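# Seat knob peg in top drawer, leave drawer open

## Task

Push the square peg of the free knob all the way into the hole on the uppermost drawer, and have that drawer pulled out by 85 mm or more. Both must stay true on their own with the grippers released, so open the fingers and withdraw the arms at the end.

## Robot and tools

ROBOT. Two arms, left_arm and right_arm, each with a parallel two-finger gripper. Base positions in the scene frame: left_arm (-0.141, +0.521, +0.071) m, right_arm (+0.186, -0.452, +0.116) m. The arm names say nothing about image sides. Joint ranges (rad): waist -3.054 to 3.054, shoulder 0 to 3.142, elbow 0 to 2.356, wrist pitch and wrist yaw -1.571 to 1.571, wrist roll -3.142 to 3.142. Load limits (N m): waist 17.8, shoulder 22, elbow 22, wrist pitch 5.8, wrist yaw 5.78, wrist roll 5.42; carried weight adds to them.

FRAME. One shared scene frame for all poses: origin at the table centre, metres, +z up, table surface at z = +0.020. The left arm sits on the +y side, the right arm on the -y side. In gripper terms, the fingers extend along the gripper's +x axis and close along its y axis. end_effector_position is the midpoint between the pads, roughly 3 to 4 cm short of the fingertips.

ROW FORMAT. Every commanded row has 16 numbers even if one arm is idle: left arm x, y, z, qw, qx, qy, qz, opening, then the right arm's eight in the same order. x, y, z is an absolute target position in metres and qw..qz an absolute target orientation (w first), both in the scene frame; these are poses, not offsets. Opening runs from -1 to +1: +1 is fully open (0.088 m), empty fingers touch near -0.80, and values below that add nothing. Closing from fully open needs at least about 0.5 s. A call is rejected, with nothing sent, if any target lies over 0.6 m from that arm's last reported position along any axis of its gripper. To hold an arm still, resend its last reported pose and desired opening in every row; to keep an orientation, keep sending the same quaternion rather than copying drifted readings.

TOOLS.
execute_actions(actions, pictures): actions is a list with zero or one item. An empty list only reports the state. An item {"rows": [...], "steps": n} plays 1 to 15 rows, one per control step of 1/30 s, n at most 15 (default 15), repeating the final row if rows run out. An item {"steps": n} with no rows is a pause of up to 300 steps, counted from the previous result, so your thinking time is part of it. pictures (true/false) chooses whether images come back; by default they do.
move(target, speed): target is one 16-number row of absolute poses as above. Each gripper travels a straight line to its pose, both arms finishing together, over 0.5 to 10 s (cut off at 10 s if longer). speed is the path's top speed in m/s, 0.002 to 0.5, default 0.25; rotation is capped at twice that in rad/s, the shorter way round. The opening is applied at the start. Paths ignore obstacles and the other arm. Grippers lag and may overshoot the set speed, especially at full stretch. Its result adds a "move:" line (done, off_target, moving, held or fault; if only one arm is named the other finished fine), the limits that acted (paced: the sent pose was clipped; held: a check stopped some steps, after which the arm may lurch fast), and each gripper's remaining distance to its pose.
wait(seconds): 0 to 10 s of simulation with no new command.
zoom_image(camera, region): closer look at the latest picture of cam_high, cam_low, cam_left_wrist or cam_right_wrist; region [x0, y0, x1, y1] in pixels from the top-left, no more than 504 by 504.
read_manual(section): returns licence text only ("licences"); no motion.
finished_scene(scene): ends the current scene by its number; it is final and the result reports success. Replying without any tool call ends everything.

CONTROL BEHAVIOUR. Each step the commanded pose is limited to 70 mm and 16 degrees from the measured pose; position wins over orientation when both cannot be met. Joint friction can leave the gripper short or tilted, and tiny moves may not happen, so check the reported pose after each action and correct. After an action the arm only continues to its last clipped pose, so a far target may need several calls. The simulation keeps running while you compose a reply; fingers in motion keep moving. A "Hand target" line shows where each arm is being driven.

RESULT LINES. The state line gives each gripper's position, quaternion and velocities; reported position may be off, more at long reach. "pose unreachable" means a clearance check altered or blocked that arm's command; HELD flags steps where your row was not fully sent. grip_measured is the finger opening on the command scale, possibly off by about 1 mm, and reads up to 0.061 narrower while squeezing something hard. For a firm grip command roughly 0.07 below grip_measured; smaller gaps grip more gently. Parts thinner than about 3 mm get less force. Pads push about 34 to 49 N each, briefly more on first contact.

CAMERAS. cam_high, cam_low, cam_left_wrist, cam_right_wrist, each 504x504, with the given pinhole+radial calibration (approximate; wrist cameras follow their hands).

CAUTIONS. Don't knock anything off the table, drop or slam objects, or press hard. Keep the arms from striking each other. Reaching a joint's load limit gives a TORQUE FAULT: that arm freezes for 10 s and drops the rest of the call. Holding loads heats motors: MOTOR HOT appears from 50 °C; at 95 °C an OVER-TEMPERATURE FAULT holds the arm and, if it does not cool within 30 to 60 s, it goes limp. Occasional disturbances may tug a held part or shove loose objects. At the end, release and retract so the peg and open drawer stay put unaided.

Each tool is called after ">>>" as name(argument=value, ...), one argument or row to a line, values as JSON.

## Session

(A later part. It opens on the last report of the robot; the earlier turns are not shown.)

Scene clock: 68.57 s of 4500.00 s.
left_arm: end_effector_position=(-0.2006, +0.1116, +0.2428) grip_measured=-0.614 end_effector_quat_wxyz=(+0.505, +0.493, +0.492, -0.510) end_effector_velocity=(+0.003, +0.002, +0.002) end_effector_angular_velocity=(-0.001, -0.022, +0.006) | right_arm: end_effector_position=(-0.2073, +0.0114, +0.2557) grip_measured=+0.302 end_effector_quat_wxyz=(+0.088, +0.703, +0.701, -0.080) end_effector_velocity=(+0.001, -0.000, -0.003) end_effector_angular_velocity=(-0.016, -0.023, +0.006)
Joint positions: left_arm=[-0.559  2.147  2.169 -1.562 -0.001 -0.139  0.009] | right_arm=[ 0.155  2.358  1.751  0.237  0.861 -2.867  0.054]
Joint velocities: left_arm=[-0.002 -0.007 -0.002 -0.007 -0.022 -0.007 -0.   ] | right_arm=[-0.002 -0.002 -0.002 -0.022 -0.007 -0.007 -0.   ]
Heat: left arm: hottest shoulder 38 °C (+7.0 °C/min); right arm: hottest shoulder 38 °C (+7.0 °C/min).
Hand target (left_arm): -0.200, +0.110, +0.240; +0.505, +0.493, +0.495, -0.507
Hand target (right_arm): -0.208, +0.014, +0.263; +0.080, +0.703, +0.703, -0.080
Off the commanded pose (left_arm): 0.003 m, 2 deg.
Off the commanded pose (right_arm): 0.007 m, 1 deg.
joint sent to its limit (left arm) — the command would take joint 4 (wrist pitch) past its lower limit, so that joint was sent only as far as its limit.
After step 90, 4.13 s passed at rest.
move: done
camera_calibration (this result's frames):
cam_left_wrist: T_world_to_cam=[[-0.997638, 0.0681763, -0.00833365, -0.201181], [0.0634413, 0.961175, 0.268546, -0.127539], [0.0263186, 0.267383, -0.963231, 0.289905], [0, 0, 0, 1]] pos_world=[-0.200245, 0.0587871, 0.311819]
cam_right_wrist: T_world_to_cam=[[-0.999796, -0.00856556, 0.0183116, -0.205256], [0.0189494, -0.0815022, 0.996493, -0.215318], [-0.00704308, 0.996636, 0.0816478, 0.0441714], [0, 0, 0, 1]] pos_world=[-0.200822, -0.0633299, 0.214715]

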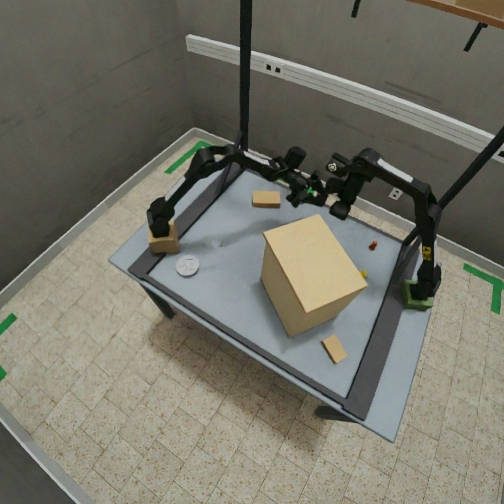

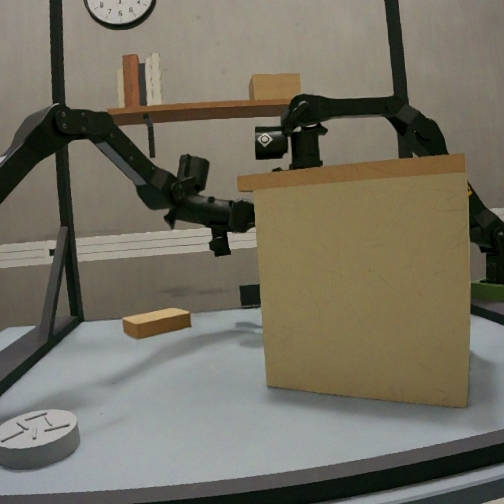

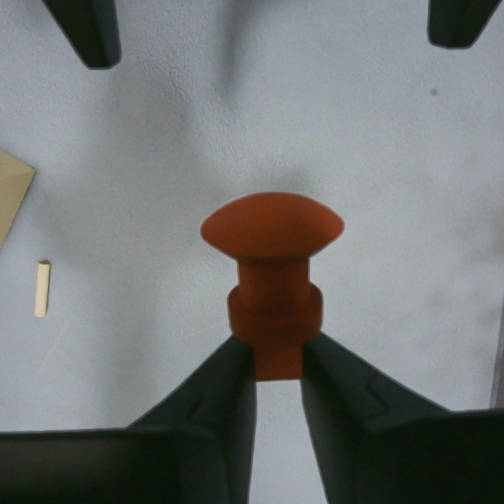

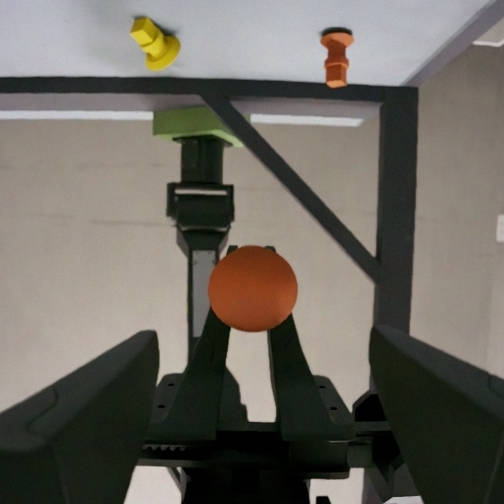

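>>> move(
  target=[-0.2,0.11,0.24,0.5,0.5,0.5,-0.5,-0.68, -0.2072,0.035,0.2455,0.0494,0.7053,0.7053,-0.0494,0.3],
  speed=0.04,
)

Scene clock: 80.57 s of 4500.00 s.
left_arm: end_effector_position=(-0.2006, +0.1116, +0.2428) grip_measured=-0.614 end_effector_quat_wxyz=(+0.505, +0.493, +0.492, -0.510) end_effector_velocity=(+0.000, +0.002, -0.002) end_effector_angular_velocity=(+0.011, -0.009, +0.005) | right_arm: end_effector_position=(-0.2058, +0.0322, +0.2429) grip_measured=+0.302 end_effector_quat_wxyz=(+0.055, +0.706, +0.705, -0.050) end_effector_velocity=(-0.004, +0.002, +0.002) end_effector_angular_velocity=(+0.011, -0.002, +0.022)
Joint positions: left_arm=[-0.559  2.147  2.169 -1.562 -0.001 -0.139  0.009] | right_arm=[ 0.125  2.445  1.758  0.459  0.851 -2.977  0.054]
Joint velocities: left_arm=[-0.002  0.002 -0.002 -0.007 -0.007 -0.007 -0.   ] | right_arm=[-0.002  0.007  0.007  0.022 -0.022 -0.022 -0.   ]
Heat: left arm: hottest shoulder 40 °C (+7.0 °C/min); right arm: hottest shoulder 41 °C (+10.1 °C/min).
Hand target (left_arm): -0.200, +0.110, +0.240; +0.505, +0.493, +0.495, -0.507
Hand target (right_arm): -0.207, +0.035, +0.246; +0.049, +0.705, +0.705, -0.050
Off the commanded pose (left_arm): 0.003 m, 2 deg.
Off the commanded pose (right_arm): 0.004 m, 1 deg.
joint sent to its limit (left arm) — the command would take joint 4 (wrist pitch) past its lower limit, so that joint was sent only as far as its limit.
After step 90, 7.50 s passed at rest.
move: done
camera_calibration (this result's frames):
cam_left_wrist: T_world_to_cam=[[-0.997638, 0.0681763, -0.00833365, -0.201181], [0.0634413, 0.961175, 0.268546, -0.127539], [0.0263186, 0.267383, -0.963231, 0.289905], [0, 0, 0, 1]] pos_world=[-0.200245, 0.0587871, 0.311819]
cam_right_wrist: T_world_to_cam=[[-0.999713, -0.0111587, 0.0212066, -0.203876], [0.0227906, -0.169299, 0.985301, -0.194543], [-0.00740442, 0.985502, 0.169505, 0.00340518], [0, 0, 0, 1]] pos_world=[-0.199359, -0.0385667, 0.19543]

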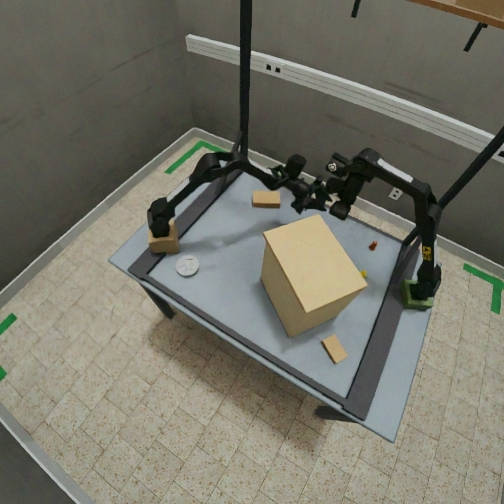

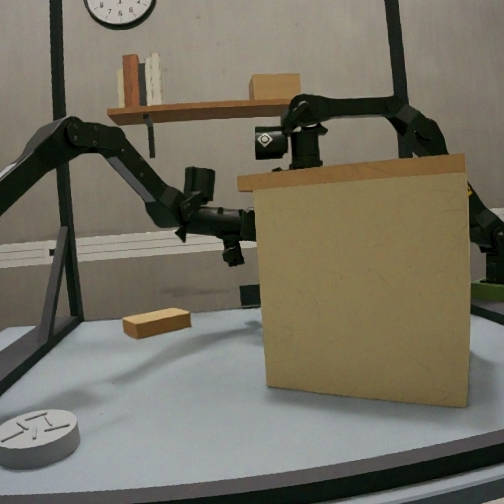

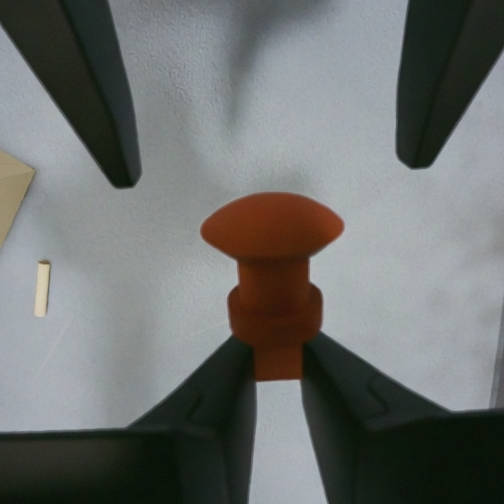

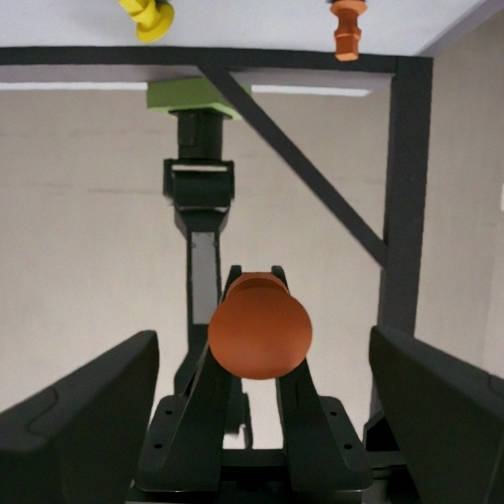

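>>> move(
  target=[-0.2,0.11,0.24,0.5,0.5,0.5,-0.5,-0.68, -0.2072,0.0558,0.2435,0.0494,0.7053,0.7053,-0.0494,0.3],
  speed=0.03,
)

>>> move(
  target=[-0.2,0.11,0.24,0.5,0.5,0.5,-0.5,-0.68, -0.2072,0.0558,0.2435,0.0494,0.7053,0.7053,-0.0494,-0.42],
  speed=0.03,
)

Scene clock: 85.83 s of 4500.00 s.
left_arm: end_effector_position=(-0.2006, +0.1116, +0.2428) grip_measured=-0.614 end_effector_quat_wxyz=(+0.505, +0.493, +0.492, -0.510) end_effector_velocity=(+0.001, +0.002, +0.002) end_effector_angular_velocity=(-0.001, -0.021, +0.015) | right_arm: end_effector_position=(-0.2058, +0.0533, +0.2422) grip_measured=+0.302 end_effector_quat_wxyz=(+0.052, +0.706, +0.705, -0.050) end_effector_velocity=(+0.002, +0.002, +0.003) end_effector_angular_velocity=(-0.004, -0.014, -0.009)
Joint positions: left_arm=[-0.559  2.147  2.169 -1.562 -0.001 -0.139  0.009] | right_arm=[ 0.095  2.502  1.857  0.432  0.822 -2.987  0.054]
Joint velocities: left_arm=[-0.007 -0.007 -0.002 -0.007 -0.022 -0.022 -0.   ] | right_arm=[-0.002 -0.002  0.012 -0.022  0.007 -0.007 -0.   ]
Heat: left arm: hottest shoulder 40 °C (+7.0 °C/min); right arm: hottest shoulder 42 °C (+11.0 °C/min).
Hand target (left_arm): -0.200, +0.110, +0.240; +0.505, +0.493, +0.495, -0.507
Hand target (right_arm): -0.207, +0.056, +0.243; +0.049, +0.705, +0.705, -0.049
Off the commanded pose (left_arm): 0.003 m, 2 deg.
Off the commanded pose (right_arm): 0.003 m, 0 deg.
joint sent to its limit (left arm) — the command would take joint 4 (wrist pitch) past its lower limit, so that joint was sent only as far as its limit.
After step 90, 1.17 s passed at rest.
move: done
camera_calibration (this result's frames):
cam_left_wrist: T_world_to_cam=[[-0.997638, 0.0681763, -0.00833365, -0.201181], [0.0634413, 0.961175, 0.268546, -0.127539], [0.0263186, 0.267383, -0.963231, 0.289905], [0, 0, 0, 1]] pos_world=[-0.200245, 0.0587871, 0.311819]
cam_right_wrist: T_world_to_cam=[[-0.999609, -0.0106262, 0.0258624, -0.204762], [0.0273201, -0.174392, 0.984297, -0.188807], [-0.00594917, 0.984619, 0.174614, -0.0182024], [0, 0, 0, 1]] pos_world=[-0.199632, -0.0171799, 0.194316]

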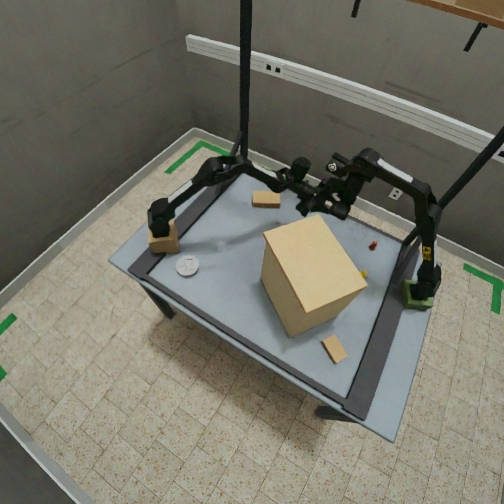

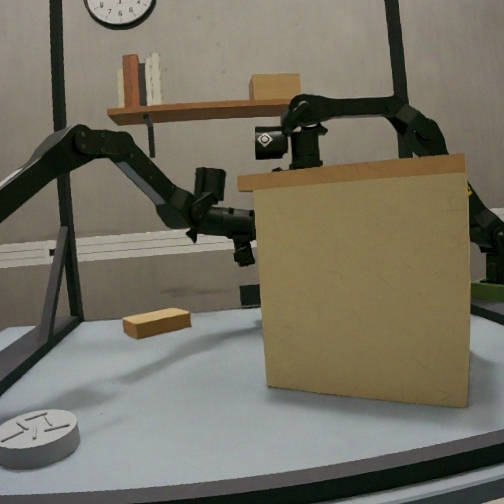

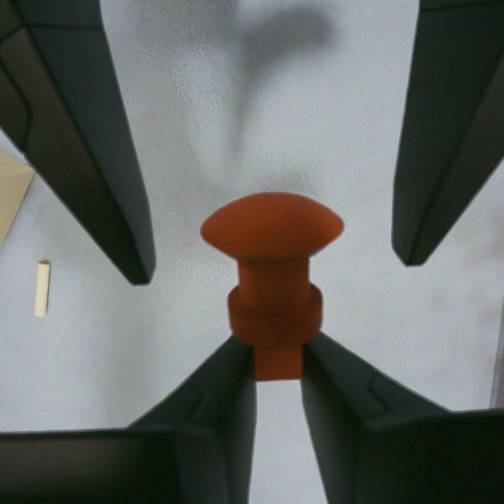

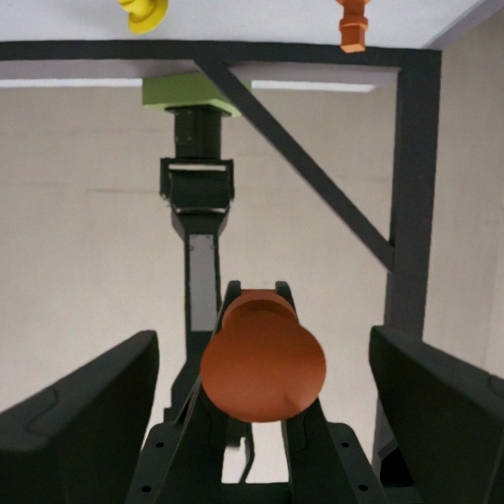

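Scene clock: 86.57 s of 4500.00 s.
left_arm: end_effector_position=(-0.2009, +0.1119, +0.2428) grip_measured=-0.614 end_effector_quat_wxyz=(+0.504, +0.493, +0.493, -0.510) end_effector_velocity=(-0.002, +0.002, +0.000) end_effector_angular_velocity=(+0.006, -0.008, +0.000) | right_arm: end_effector_position=(-0.2056, +0.0535, +0.2423) grip_measured=-0.347 end_effector_quat_wxyz=(+0.052, +0.706, +0.704, -0.050) end_effector_velocity=(+0.001, +0.000, -0.001) end_effector_angular_velocity=(-0.006, -0.012, +0.006)
Joint positions: left_arm=[-0.559  2.147  2.169 -1.563  0.001 -0.139  0.009] | right_arm=[ 0.095  2.502  1.858  0.432  0.823 -2.987  0.022]
Joint velocities: left_arm=[-0.007 -0.002 -0.002 -0.007 -0.007 -0.007 -0.   ] | right_arm=[-0.002 -0.002 -0.002 -0.007 -0.007 -0.007 -0.   ]
Heat: left arm: hottest shoulder 41 °C (+7.0 °C/min); right arm: hottest shoulder 42 °C (+11.1 °C/min).
Hand target (left_arm): -0.200, +0.110, +0.240; +0.505, +0.493, +0.495, -0.507
Hand target (right_arm): -0.207, +0.056, +0.244; +0.049, +0.705, +0.705, -0.049
Off the commanded pose (left_arm): 0.003 m, 2 deg.
Off the commanded pose (right_arm): 0.003 m, 0 deg.
joint sent to its limit (left arm) — the command would take joint 4 (wrist pitch) past its lower limit, so that joint was sent only as far as its limit.
move: done
camera_calibration (this result's frames):
cam_left_wrist: T_world_to_cam=[[-0.997647, 0.068244, -0.00651992, -0.201898], [0.0639599, 0.960793, 0.269789, -0.127953], [0.0246758, 0.268737, -0.962897, 0.289265], [0, 0, 0, 1]] pos_world=[-0.200377, 0.0589784, 0.311736]
cam_right_wrist: T_world_to_cam=[[-0.999618, -0.00987369, 0.0258076, -0.20457], [0.0271352, -0.174471, 0.984288, -0.18891], [-0.00521588, 0.984613, 0.174672, -0.0182544], [0, 0, 0, 1]] pos_world=[-0.199461, -0.0170057, 0.19441]

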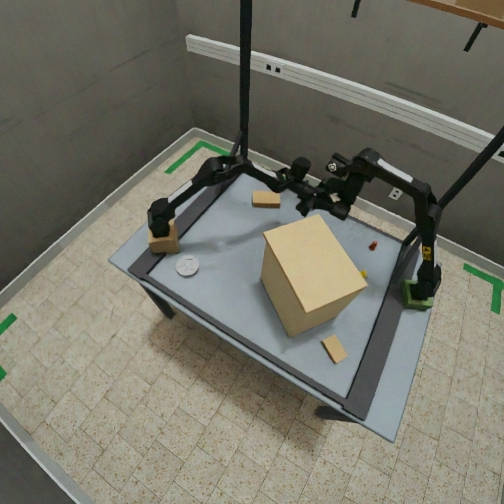

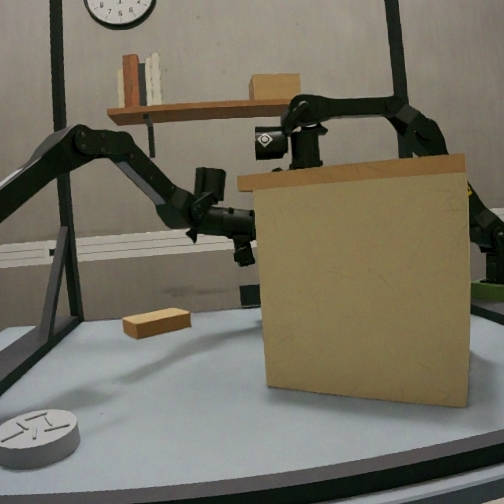

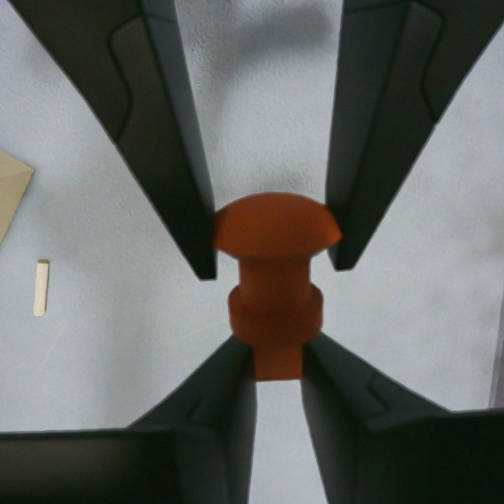

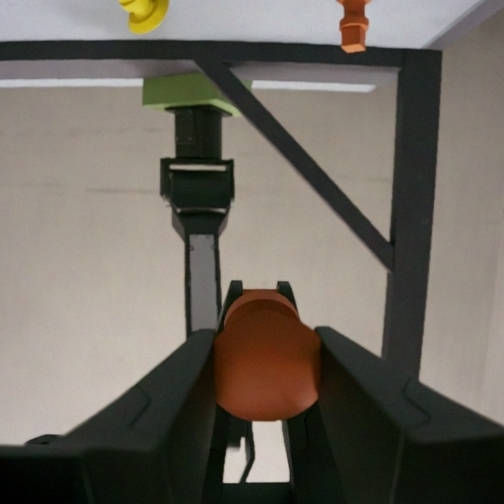

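>>> move(
  target=[-0.2,0.11,0.24,0.5,0.5,0.5,-0.5,-0.1, -0.2072,0.0558,0.2435,0.0494,0.7053,0.7053,-0.0494,-0.42],
  speed=0.03,
)

>>> move(
  target=[-0.2,0.13,0.25,0.5,0.5,0.5,-0.5,-0.1, -0.2072,-0.02,0.25,0.0494,0.7053,0.7053,-0.0494,-0.42],
  speed=0.08,
)

>>> move(
  target=[-0.2,0.2,0.28,0.707,0,0,-0.707,0.0, -0.2,-0.08,0.27,0.5,-0.5,-0.5,0.5,-0.42],
  speed=0.3,
)

>>> move(
  target=[-0.22,0.13,0.28,0.954,0,0,-0.301,0.0, -0.05,-0.10,0.265,0.883,0,0,0.469,-0.42],
  speed=0.2,
)

Scene clock: 94.57 s of 4500.00 s.
left_arm: end_effector_position=(-0.2009, +0.1119, +0.2428) grip_measured=-0.103 end_effector_quat_wxyz=(+0.504, +0.493, +0.493, -0.510) end_effector_velocity=(-0.004, +0.003, +0.000) end_effector_angular_velocity=(+0.008, +0.006, -0.000) | right_arm: end_effector_position=(-0.2057, +0.0535, +0.2423) grip_measured=-0.347 end_effector_quat_wxyz=(+0.052, +0.706, +0.705, -0.050) end_effector_velocity=(-0.002, +0.001, +0.001) end_effector_angular_velocity=(-0.005, +0.009, +0.018)
Joint positions: left_arm=[-0.559  2.147  2.169 -1.563  0.001 -0.139  0.034] | right_arm=[ 0.095  2.502  1.858  0.432  0.822 -2.987  0.022]
Joint velocities: left_arm=[-0.007 -0.002 -0.002 -0.007  0.007 -0.007  0.   ] | right_arm=[-0.002 -0.002  0.002 -0.007 -0.022  0.007 -0.   ]
Heat: left arm: hottest shoulder 41 °C (+8.0 °C/min); right arm: hottest shoulder 43 °C (+11.0 °C/min).
Hand target (left_arm): -0.200, +0.110, +0.240; +0.505, +0.493, +0.495, -0.507
Hand target (right_arm): -0.207, +0.056, +0.244; +0.049, +0.705, +0.705, -0.049
Off the commanded pose (left_arm): 0.003 m, 2 deg.
Off the commanded pose (right_arm): 0.003 m, 0 deg.
joint sent to its limit (left arm) — the command would take joint 4 (wrist pitch) past its lower limit, so that joint was sent only as far as its limit.
After step 90, 4.27 s passed at rest.
move: done
camera_calibration (this result's frames):
cam_left_wrist: T_world_to_cam=[[-0.997647, 0.068244, -0.00651992, -0.201898], [0.0639599, 0.960793, 0.269789, -0.127953], [0.0246758, 0.268737, -0.962897, 0.289265], [0, 0, 0, 1]] pos_world=[-0.200377, 0.0589784, 0.311736]
cam_right_wrist: T_world_to_cam=[[-0.999608, -0.0106161, 0.0259173, -0.204667], [0.027372, -0.174334, 0.984306, -0.188853], [-0.00593125, 0.984629, 0.174556, -0.0183694], [0, 0, 0, 1]] pos_world=[-0.199527, -0.0170091, 0.1944]

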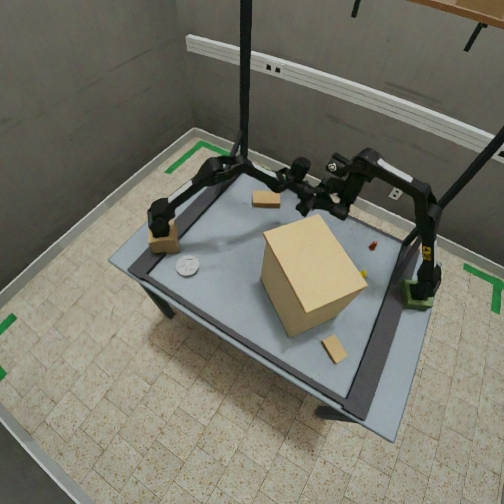

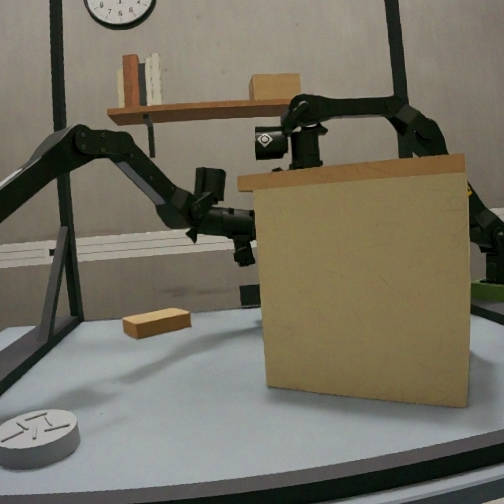

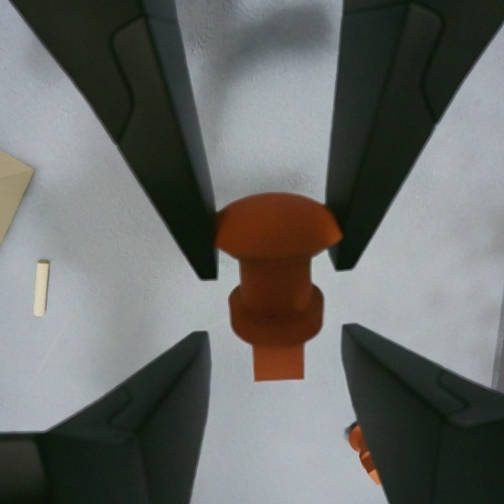

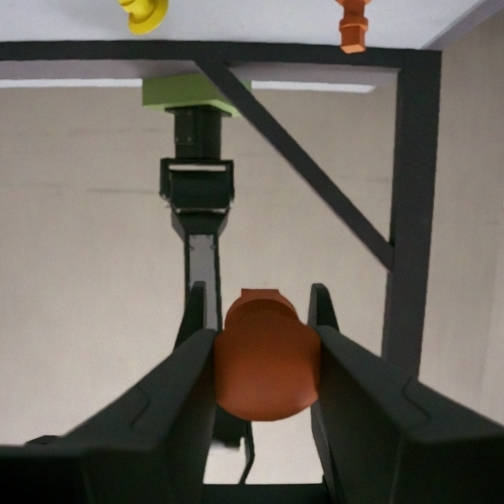

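Scene clock: 95.87 s of 4500.00 s.
left_arm: end_effector_position=(-0.1991, +0.1269, +0.2432) grip_measured=-0.102 end_effector_quat_wxyz=(+0.500, +0.499, +0.500, -0.501) end_effector_velocity=(-0.001, +0.006, -0.003) end_effector_angular_velocity=(+0.030, -0.012, +0.000) | right_arm: end_effector_position=(-0.2090, -0.0185, +0.2436) grip_measured=-0.347 end_effector_quat_wxyz=(+0.056, +0.704, +0.706, -0.048) end_effector_velocity=(+0.005, -0.001, -0.006) end_effector_angular_velocity=(-0.011, -0.026, -0.008)
Joint positions: left_arm=[-0.56   2.098  2.094 -1.563  0.001 -0.146  0.034] | right_arm=[ 0.208  2.339  1.568  0.525  0.928 -2.954  0.022]
Joint velocities: left_arm=[-0.007  0.002 -0.007 -0.022 -0.007 -0.007 -0.   ] | right_arm=[-0.002 -0.002 -0.017 -0.007  0.007 -0.007 -0.   ]
Heat: left arm: hottest shoulder 42 °C (+9.1 °C/min); right arm: hottest shoulder 44 °C (+12.2 °C/min).
Hand target (left_arm): -0.200, +0.130, +0.249; +0.504, +0.495, +0.496, -0.505
Hand target (right_arm): -0.207, -0.020, +0.250; +0.050, +0.705, +0.705, -0.049
Off the commanded pose (left_arm): 0.008 m, 0 deg.
Off the commanded pose (right_arm): 0.007 m, 1 deg.
joint sent to its limit (left arm) — the command would take joint 4 (wrist pitch) past its lower limit, so that joint was sent only as far as its limit.
move: done
camera_calibration (this result's frames):
cam_left_wrist: T_world_to_cam=[[-0.998019, 0.0623466, -0.00846785, -0.200052], [0.0570915, 0.953911, 0.294609, -0.149123], [0.0264454, 0.293541, -0.95558, 0.280973], [0, 0, 0, 1]] pos_world=[-0.198573, 0.0722457, 0.310731]
cam_right_wrist: T_world_to_cam=[[-0.999722, -0.0153346, 0.0178985, -0.206947], [0.0202696, -0.171875, 0.98491, -0.204231], [-0.0120269, 0.984999, 0.172138, 0.0515665], [0, 0, 0, 1]] pos_world=[-0.202129, -0.0890686, 0.195977]

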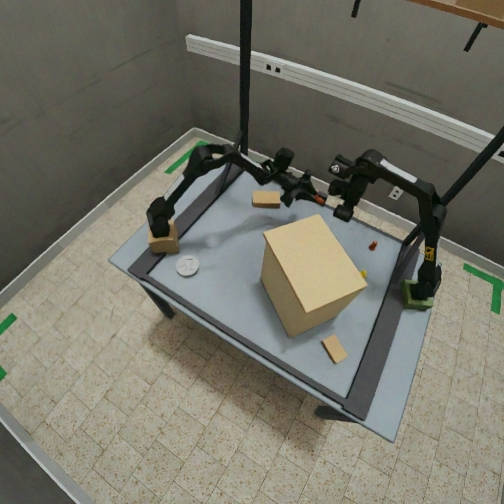

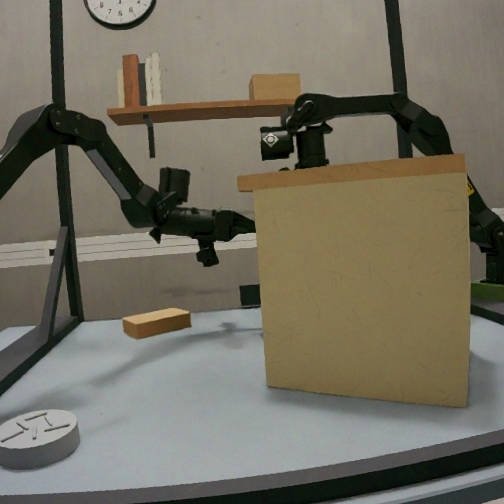

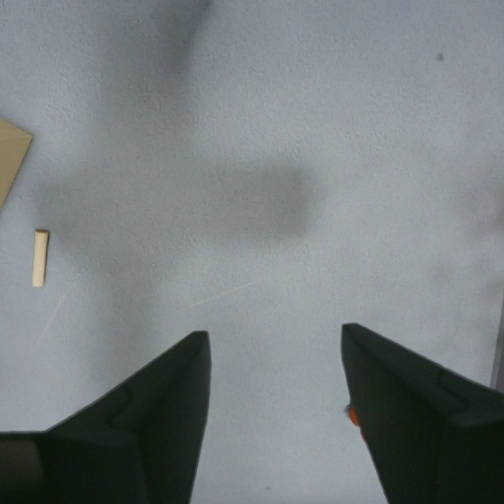

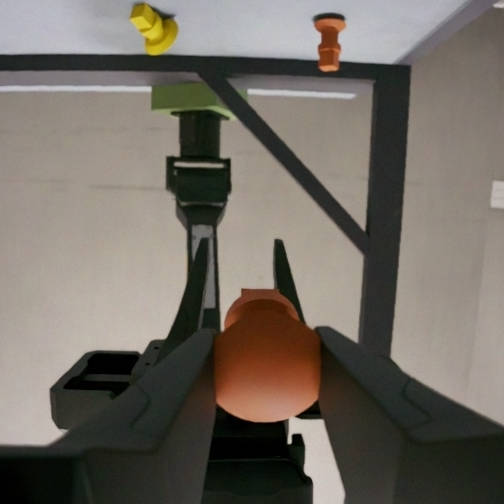

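Scene clock: 99.03 s of 4500.00 s.
left_arm: end_effector_position=(-0.1993, +0.2008, +0.2866) grip_measured=-0.002 end_effector_quat_wxyz=(+0.708, -0.006, -0.003, -0.706) end_effector_velocity=(+0.003, +0.000, -0.000) end_effector_angular_velocity=(-0.002, +0.008, +0.019) | right_arm: end_effector_position=(-0.2016, -0.0778, +0.2647) grip_measured=-0.347 end_effector_quat_wxyz=(+0.496, -0.504, -0.502, +0.499) end_effector_velocity=(+0.002, +0.001, -0.001) end_effector_angular_velocity=(-0.004, -0.014, -0.010)
Joint positions: left_arm=[-0.747  1.06   0.32   0.753 -0.336  0.001  0.039] | right_arm=[ 0.309  2.244  1.316  0.918  1.045 -1.574  0.022]
Joint velocities: left_arm=[-0.002  0.002 -0.002  0.007 -0.022 -0.007 -0.   ] | right_arm=[-0.002 -0.002 -0.002 -0.007  0.007 -0.007 -0.   ]
Heat: left arm: hottest shoulder 42 °C (+9.1 °C/min); right arm: hottest shoulder 45 °C (+13.1 °C/min).
Hand target (left_arm): -0.200, +0.201, +0.281; +0.708, +0.002, -0.002, -0.707
Hand target (right_arm): -0.200, -0.080, +0.270; +0.500, -0.500, -0.500, +0.500
Off the commanded pose (left_arm): 0.007 m, 1 deg.
Off the commanded pose (right_arm): 0.006 m, 1 deg.
move: done
camera_calibration (this result's frames):
cam_left_wrist: T_world_to_cam=[[-0.998167, -0.0141944, -0.0588341, -0.174665], [0.0523459, 0.285458, -0.956961, 0.259619], [0.0303781, -0.958286, -0.284191, 0.360458], [0, 0, 0, 1]] pos_world=[-0.198885, 0.268833, 0.340608]
cam_right_wrist: T_world_to_cam=[[0.0152833, -0.0113349, 0.999819, -0.255851], [0.949577, -0.313014, -0.018064, 0.206507], [0.313162, 0.949681, 0.00597947, 0.21331], [0, 0, 0, 1]] pos_world=[-0.258984, -0.140837, 0.258259]

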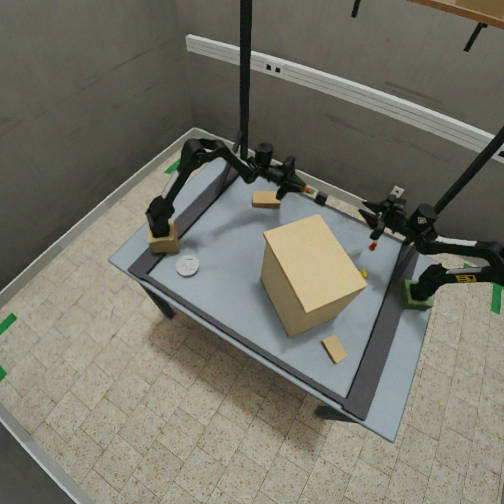

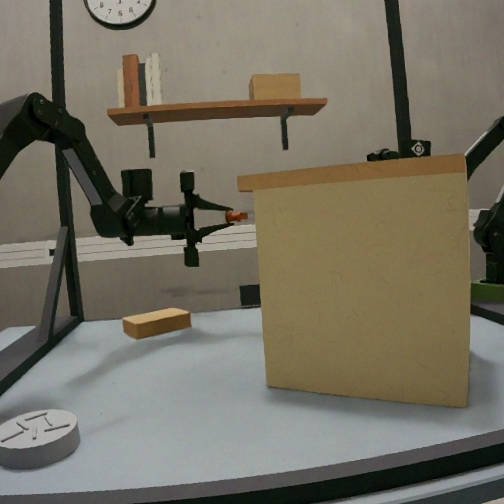

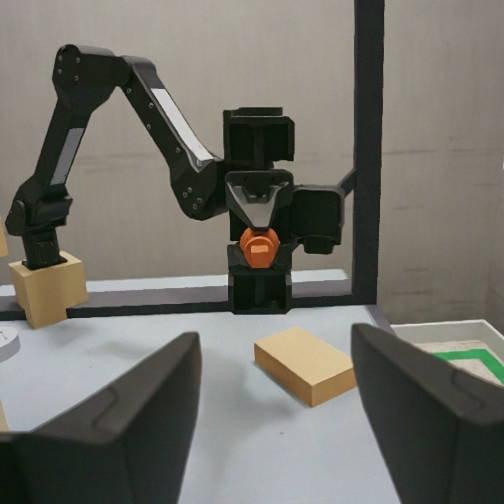

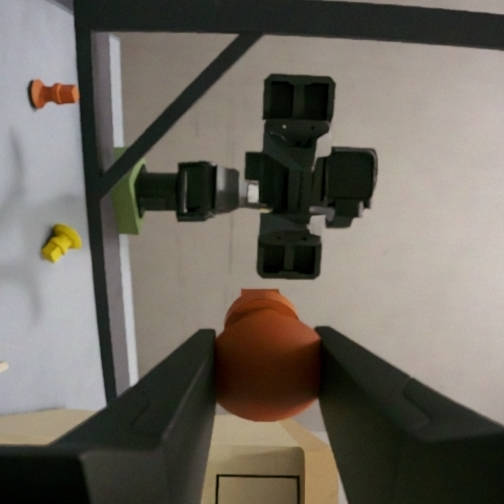

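Scene clock: 103.63 s of 4500.00 s.
left_arm: end_effector_position=(-0.2177, +0.1323, +0.2816) grip_measured=-0.002 end_effector_quat_wxyz=(+0.953, +0.000, -0.000, -0.302) end_effector_velocity=(-0.001, +0.000, +0.000) end_effector_angular_velocity=(+0.028, -0.019, +0.005) | right_arm: end_effector_position=(-0.0529, -0.0989, +0.2617) grip_measured=-0.347 end_effector_quat_wxyz=(+0.883, -0.001, -0.006, +0.469) end_effector_velocity=(+0.001, +0.001, -0.001) end_effector_angular_velocity=(-0.011, -0.016, +0.005)
Joint positions: left_arm=[-0.998  1.838  0.975  0.864 -1.54   0.001  0.039] | right_arm=[ 0.217  2.208  1.064  1.54   1.545 -0.404  0.022]
Joint velocities: left_arm=[-0.002 -0.002  0.007 -0.037 -0.007  0.007 -0.   ] | right_arm=[-0.002 -0.027 -0.017 -0.125 -0.007  0.095 -0.   ]
Heat: left arm: hottest shoulder 41 °C (+8.1 °C/min); right arm: hottest shoulder 45 °C (+13.2 °C/min).
Hand target (left_arm): -0.219, +0.130, +0.280; +0.954, +0.001, -0.000, -0.301
Hand target (right_arm): -0.050, -0.100, +0.265; +0.884, +0.002, -0.004, +0.467
Off the commanded pose (left_arm): 0.004 m, 0 deg.
Off the commanded pose (right_arm): 0.005 m, 1 deg.
move: done
camera_calibration (this result's frames):
cam_left_wrist: T_world_to_cam=[[-0.566862, -0.821376, -0.0633122, 0.00760772], [-0.210347, 0.218616, -0.95287, 0.225798], [0.796505, -0.526829, -0.2967, 0.407155], [0, 0, 0, 1]] pos_world=[-0.272493, 0.171387, 0.336441]
cam_right_wrist: T_world_to_cam=[[0.819828, -0.572292, -0.0190935, -0.00155586], [-0.189371, -0.239511, -0.952246, 0.250142], [0.54039, 0.784294, -0.304733, 0.263746], [0, 0, 0, 1]] pos_world=[-0.0938804, -0.147833, 0.318539]

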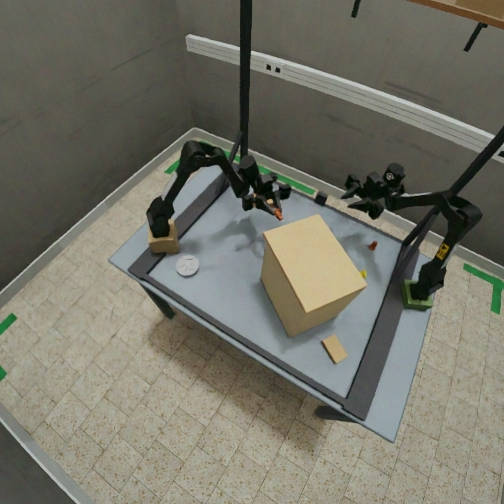

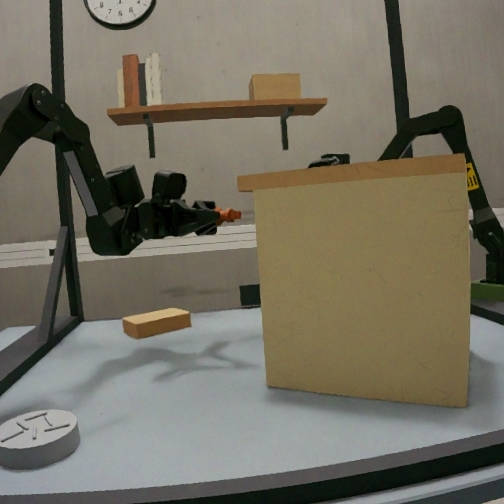

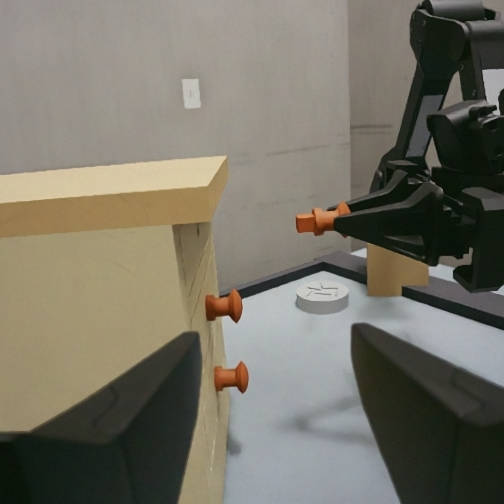

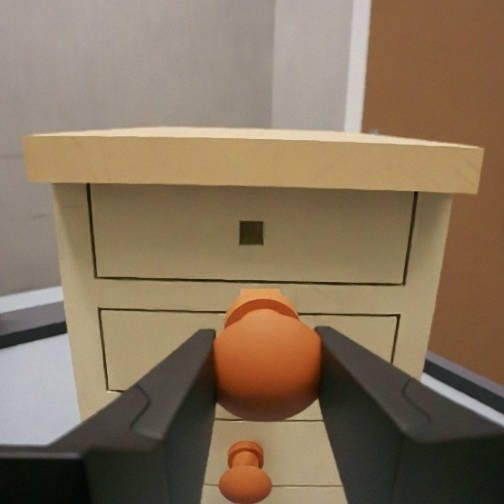

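>>> move(
  target=[-0.22,0.13,0.28,0.954,0,0,-0.301,0.0, -0.022,-0.0458,0.271,0.883,0,0,0.469,-0.42],
  speed=0.05,
)

>>> zoom_image(
  camera="cam_right_wrist",
  region=[190,230,330,340],
)

>>> zoom_image(
  camera="cam_left_wrist",
  region=[160,180,320,330],
)

Scene clock: 114.80 s of 4500.00 s.
left_arm: end_effector_position=(-0.2177, +0.1322, +0.2815) grip_measured=-0.002 end_effector_quat_wxyz=(+0.954, +0.001, -0.000, -0.301) end_effector_velocity=(-0.001, +0.003, -0.002) end_effector_angular_velocity=(+0.004, -0.003, +0.000) | right_arm: end_effector_position=(-0.0209, -0.0480, +0.2619) grip_measured=-0.347 end_effector_quat_wxyz=(+0.883, -0.013, -0.005, +0.468) end_effector_velocity=(-0.002, +0.002, +0.001) end_effector_angular_velocity=(+0.003, +0.016, +0.019)
Joint positions: left_arm=[-0.998  1.84   0.977  0.862 -1.542  0.     0.039] | right_arm=[ 0.068  2.129  1.092  1.023  1.401 -0.013  0.022]
Joint velocities: left_arm=[-0.007 -0.002 -0.007 -0.007 -0.007 -0.007 -0.   ] | right_arm=[-0.002 -0.012  0.002 -0.051 -0.022  0.051 -0.   ]
Heat: left arm: hottest shoulder 40 °C (+5.0 °C/min); right arm: hottest shoulder 45 °C (+11.1 °C/min).
Hand target (left_arm): -0.220, +0.130, +0.280; +0.954, +0.000, -0.000, -0.301
Hand target (right_arm): -0.022, -0.046, +0.271; +0.883, +0.000, -0.000, +0.469
Off the commanded pose (left_arm): 0.004 m, 0 deg.
Off the commanded pose (right_arm): 0.009 m, 2 deg.
After step 90, 6.60 s passed at rest.
move: off_target (right_arm)
camera_calibration (this result's frames):
cam_left_wrist: T_world_to_cam=[[-0.564955, -0.82263, -0.0640734, 0.0083928], [-0.210465, 0.218753, -0.952812, 0.225635], [0.797828, -0.524811, -0.29672, 0.407139], [0, 0, 0, 1]] pos_world=[-0.272597, 0.171217, 0.336332]
cam_right_wrist: T_world_to_cam=[[0.818373, -0.574685, 0.0013745, -0.00417208], [-0.180646, -0.259516, -0.948693, 0.266848], [0.545557, 0.776137, -0.316195, 0.209307], [0, 0, 0, 1]] pos_world=[-0.0625696, -0.0955974, 0.319344]

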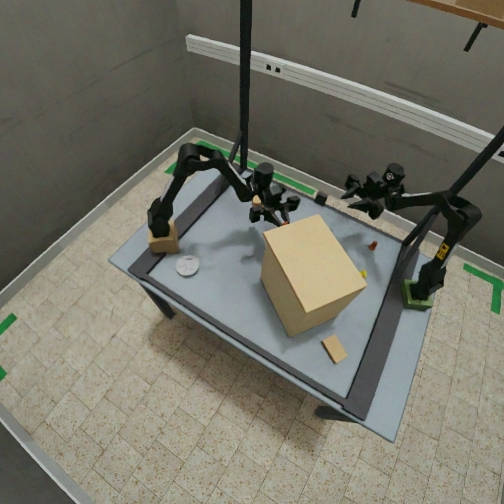

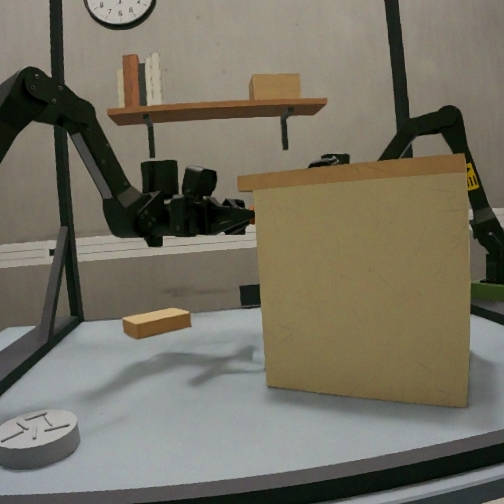

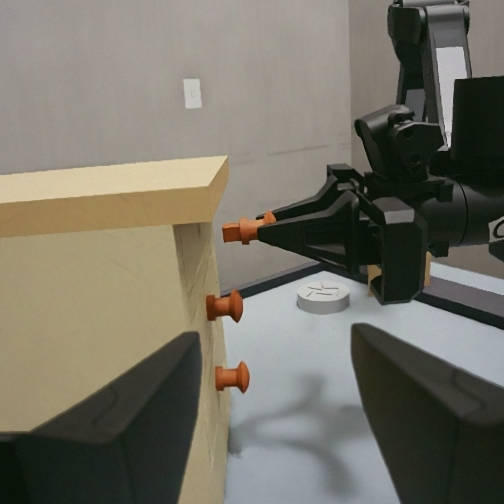

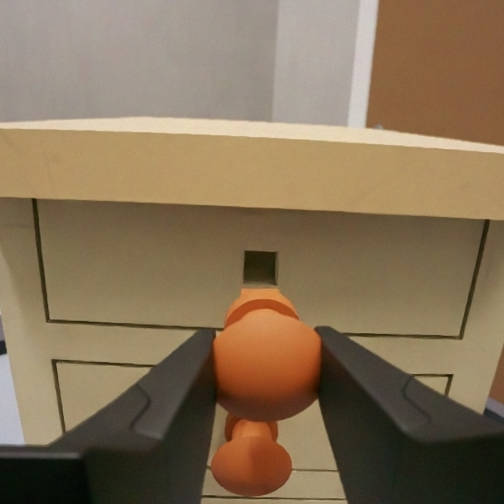

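Region (190, 230, 330, 340) of cam_right_wrist's 504x504 image, scaled by 3.600, with more detail than that image has; it fills the top 396 rows of this view, and the rest is white.

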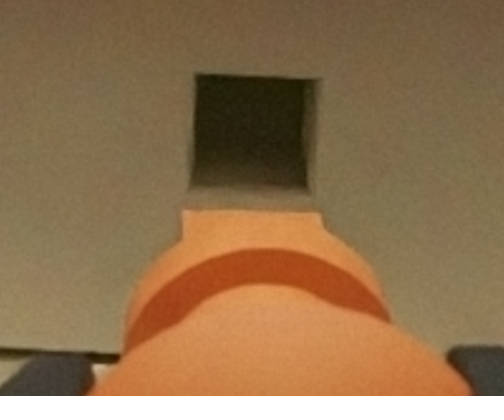

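Region (160, 180, 320, 330) of cam_left_wrist's 504x504 image, scaled by 3.150, with more detail than that image has; it fills the top 472 rows of this view, and the rest is white.

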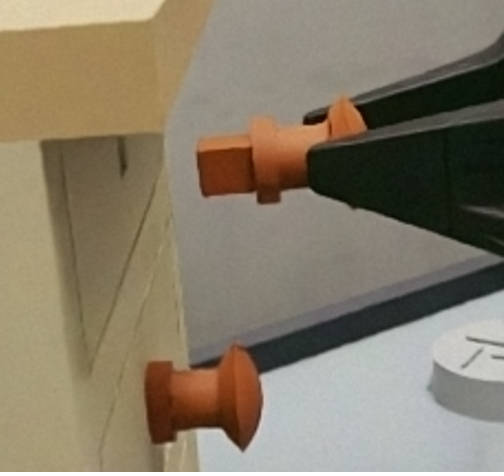

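>>> move(
  target=[-0.22,0.13,0.28,0.954,0,0,-0.301,0.0, -0.0156,-0.038,0.2775,0.883,0,0,0.469,-0.42],
  speed=0.03,
)

>>> zoom_image(
  camera="cam_right_wrist",
  region=[190,230,330,340],
)

>>> zoom_image(
  camera="cam_left_wrist",
  region=[160,180,320,330],
)

Scene clock: 120.90 s of 4500.00 s.
left_arm: end_effector_position=(-0.2176, +0.1323, +0.2815) grip_measured=-0.002 end_effector_quat_wxyz=(+0.954, +0.001, -0.000, -0.301) end_effector_velocity=(+0.001, -0.000, +0.002) end_effector_angular_velocity=(-0.016, +0.011, -0.005) | right_arm: end_effector_position=(-0.0151, -0.0402, +0.2683) grip_measured=-0.347 end_effector_quat_wxyz=(+0.883, -0.013, -0.005, +0.469) end_effector_velocity=(+0.001, +0.000, -0.003) end_effector_angular_velocity=(-0.023, -0.025, +0.005)
Joint positions: left_arm=[-0.998  1.84   0.977  0.862 -1.543  0.     0.039] | right_arm=[ 0.044  2.112  1.102  0.986  1.375 -0.005  0.022]
Joint velocities: left_arm=[ 0.002 -0.007 -0.002  0.007  0.007 -0.007 -0.   ] | right_arm=[-0.002 -0.002 -0.007 -0.022 -0.007 -0.007 -0.   ]
Heat: left arm: hottest shoulder 40 °C (+3.0 °C/min); right arm: hottest shoulder 45 °C (+9.1 °C/min).
Hand target (left_arm): -0.220, +0.130, +0.280; +0.954, +0.000, +0.000, -0.301
Hand target (right_arm): -0.016, -0.038, +0.277; +0.883, -0.000, -0.000, +0.469
Off the commanded pose (left_arm): 0.004 m, 0 deg.
Off the commanded pose (right_arm): 0.010 m, 2 deg.
After step 90, 2.17 s passed at rest.
move: off_target (right_arm)
camera_calibration (this result's frames):
cam_left_wrist: T_world_to_cam=[[-0.564642, -0.822845, -0.0640734, 0.00854689], [-0.210548, 0.218673, -0.952813, 0.225625], [0.798029, -0.524507, -0.29672, 0.407141], [0, 0, 0, 1]] pos_world=[-0.272579, 0.171243, 0.336332]
cam_right_wrist: T_world_to_cam=[[0.81923, -0.573462, 0.00154835, -0.004478], [-0.18129, -0.261544, -0.948013, 0.275732], [0.544055, 0.77636, -0.318228, 0.202605], [0, 0, 0, 1]] pos_world=[-0.0565722, -0.0877461, 0.325879]

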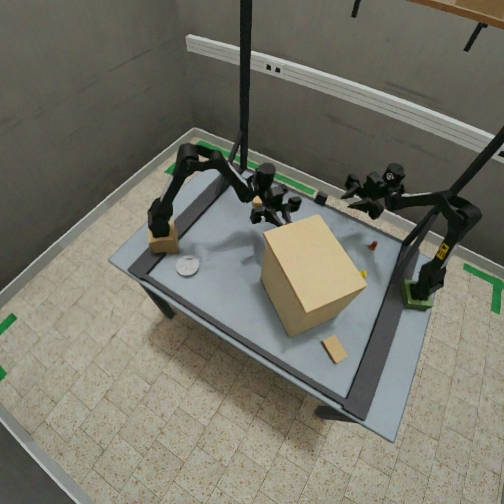

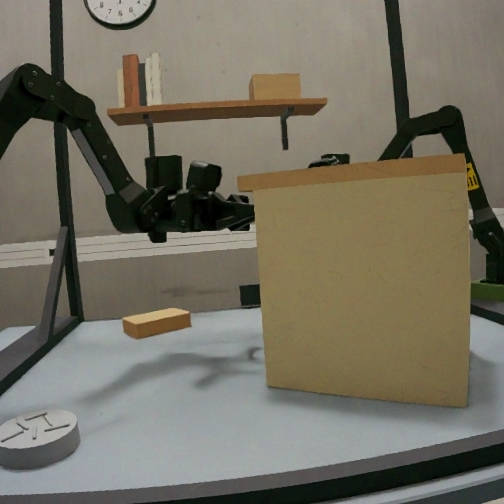

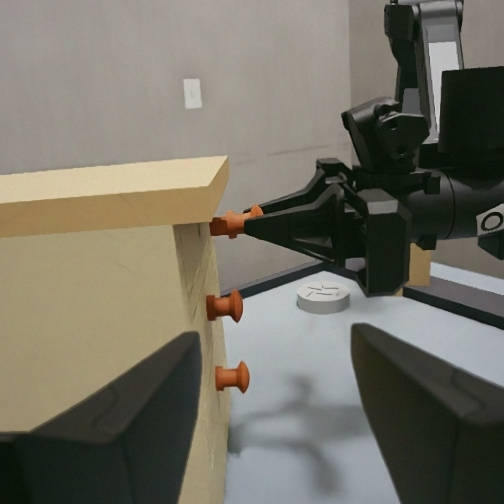

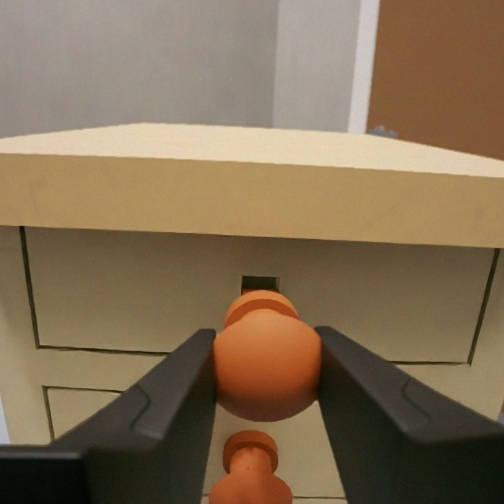

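Region (190, 230, 330, 340) of cam_right_wrist's 504x504 image, scaled by 3.600, with more detail than that image has; it fills the top 396 rows of this view, and the rest is white.

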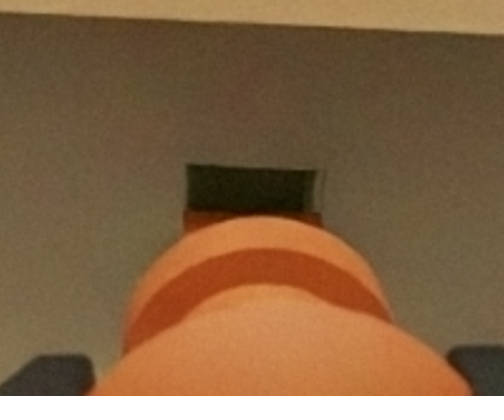

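Region (160, 180, 320, 330) of cam_left_wrist's 504x504 image, scaled by 3.150, with more detail than that image has; it fills the top 472 rows of this view, and the rest is white.

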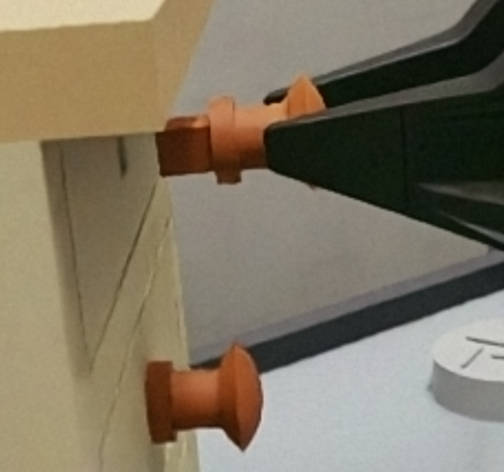

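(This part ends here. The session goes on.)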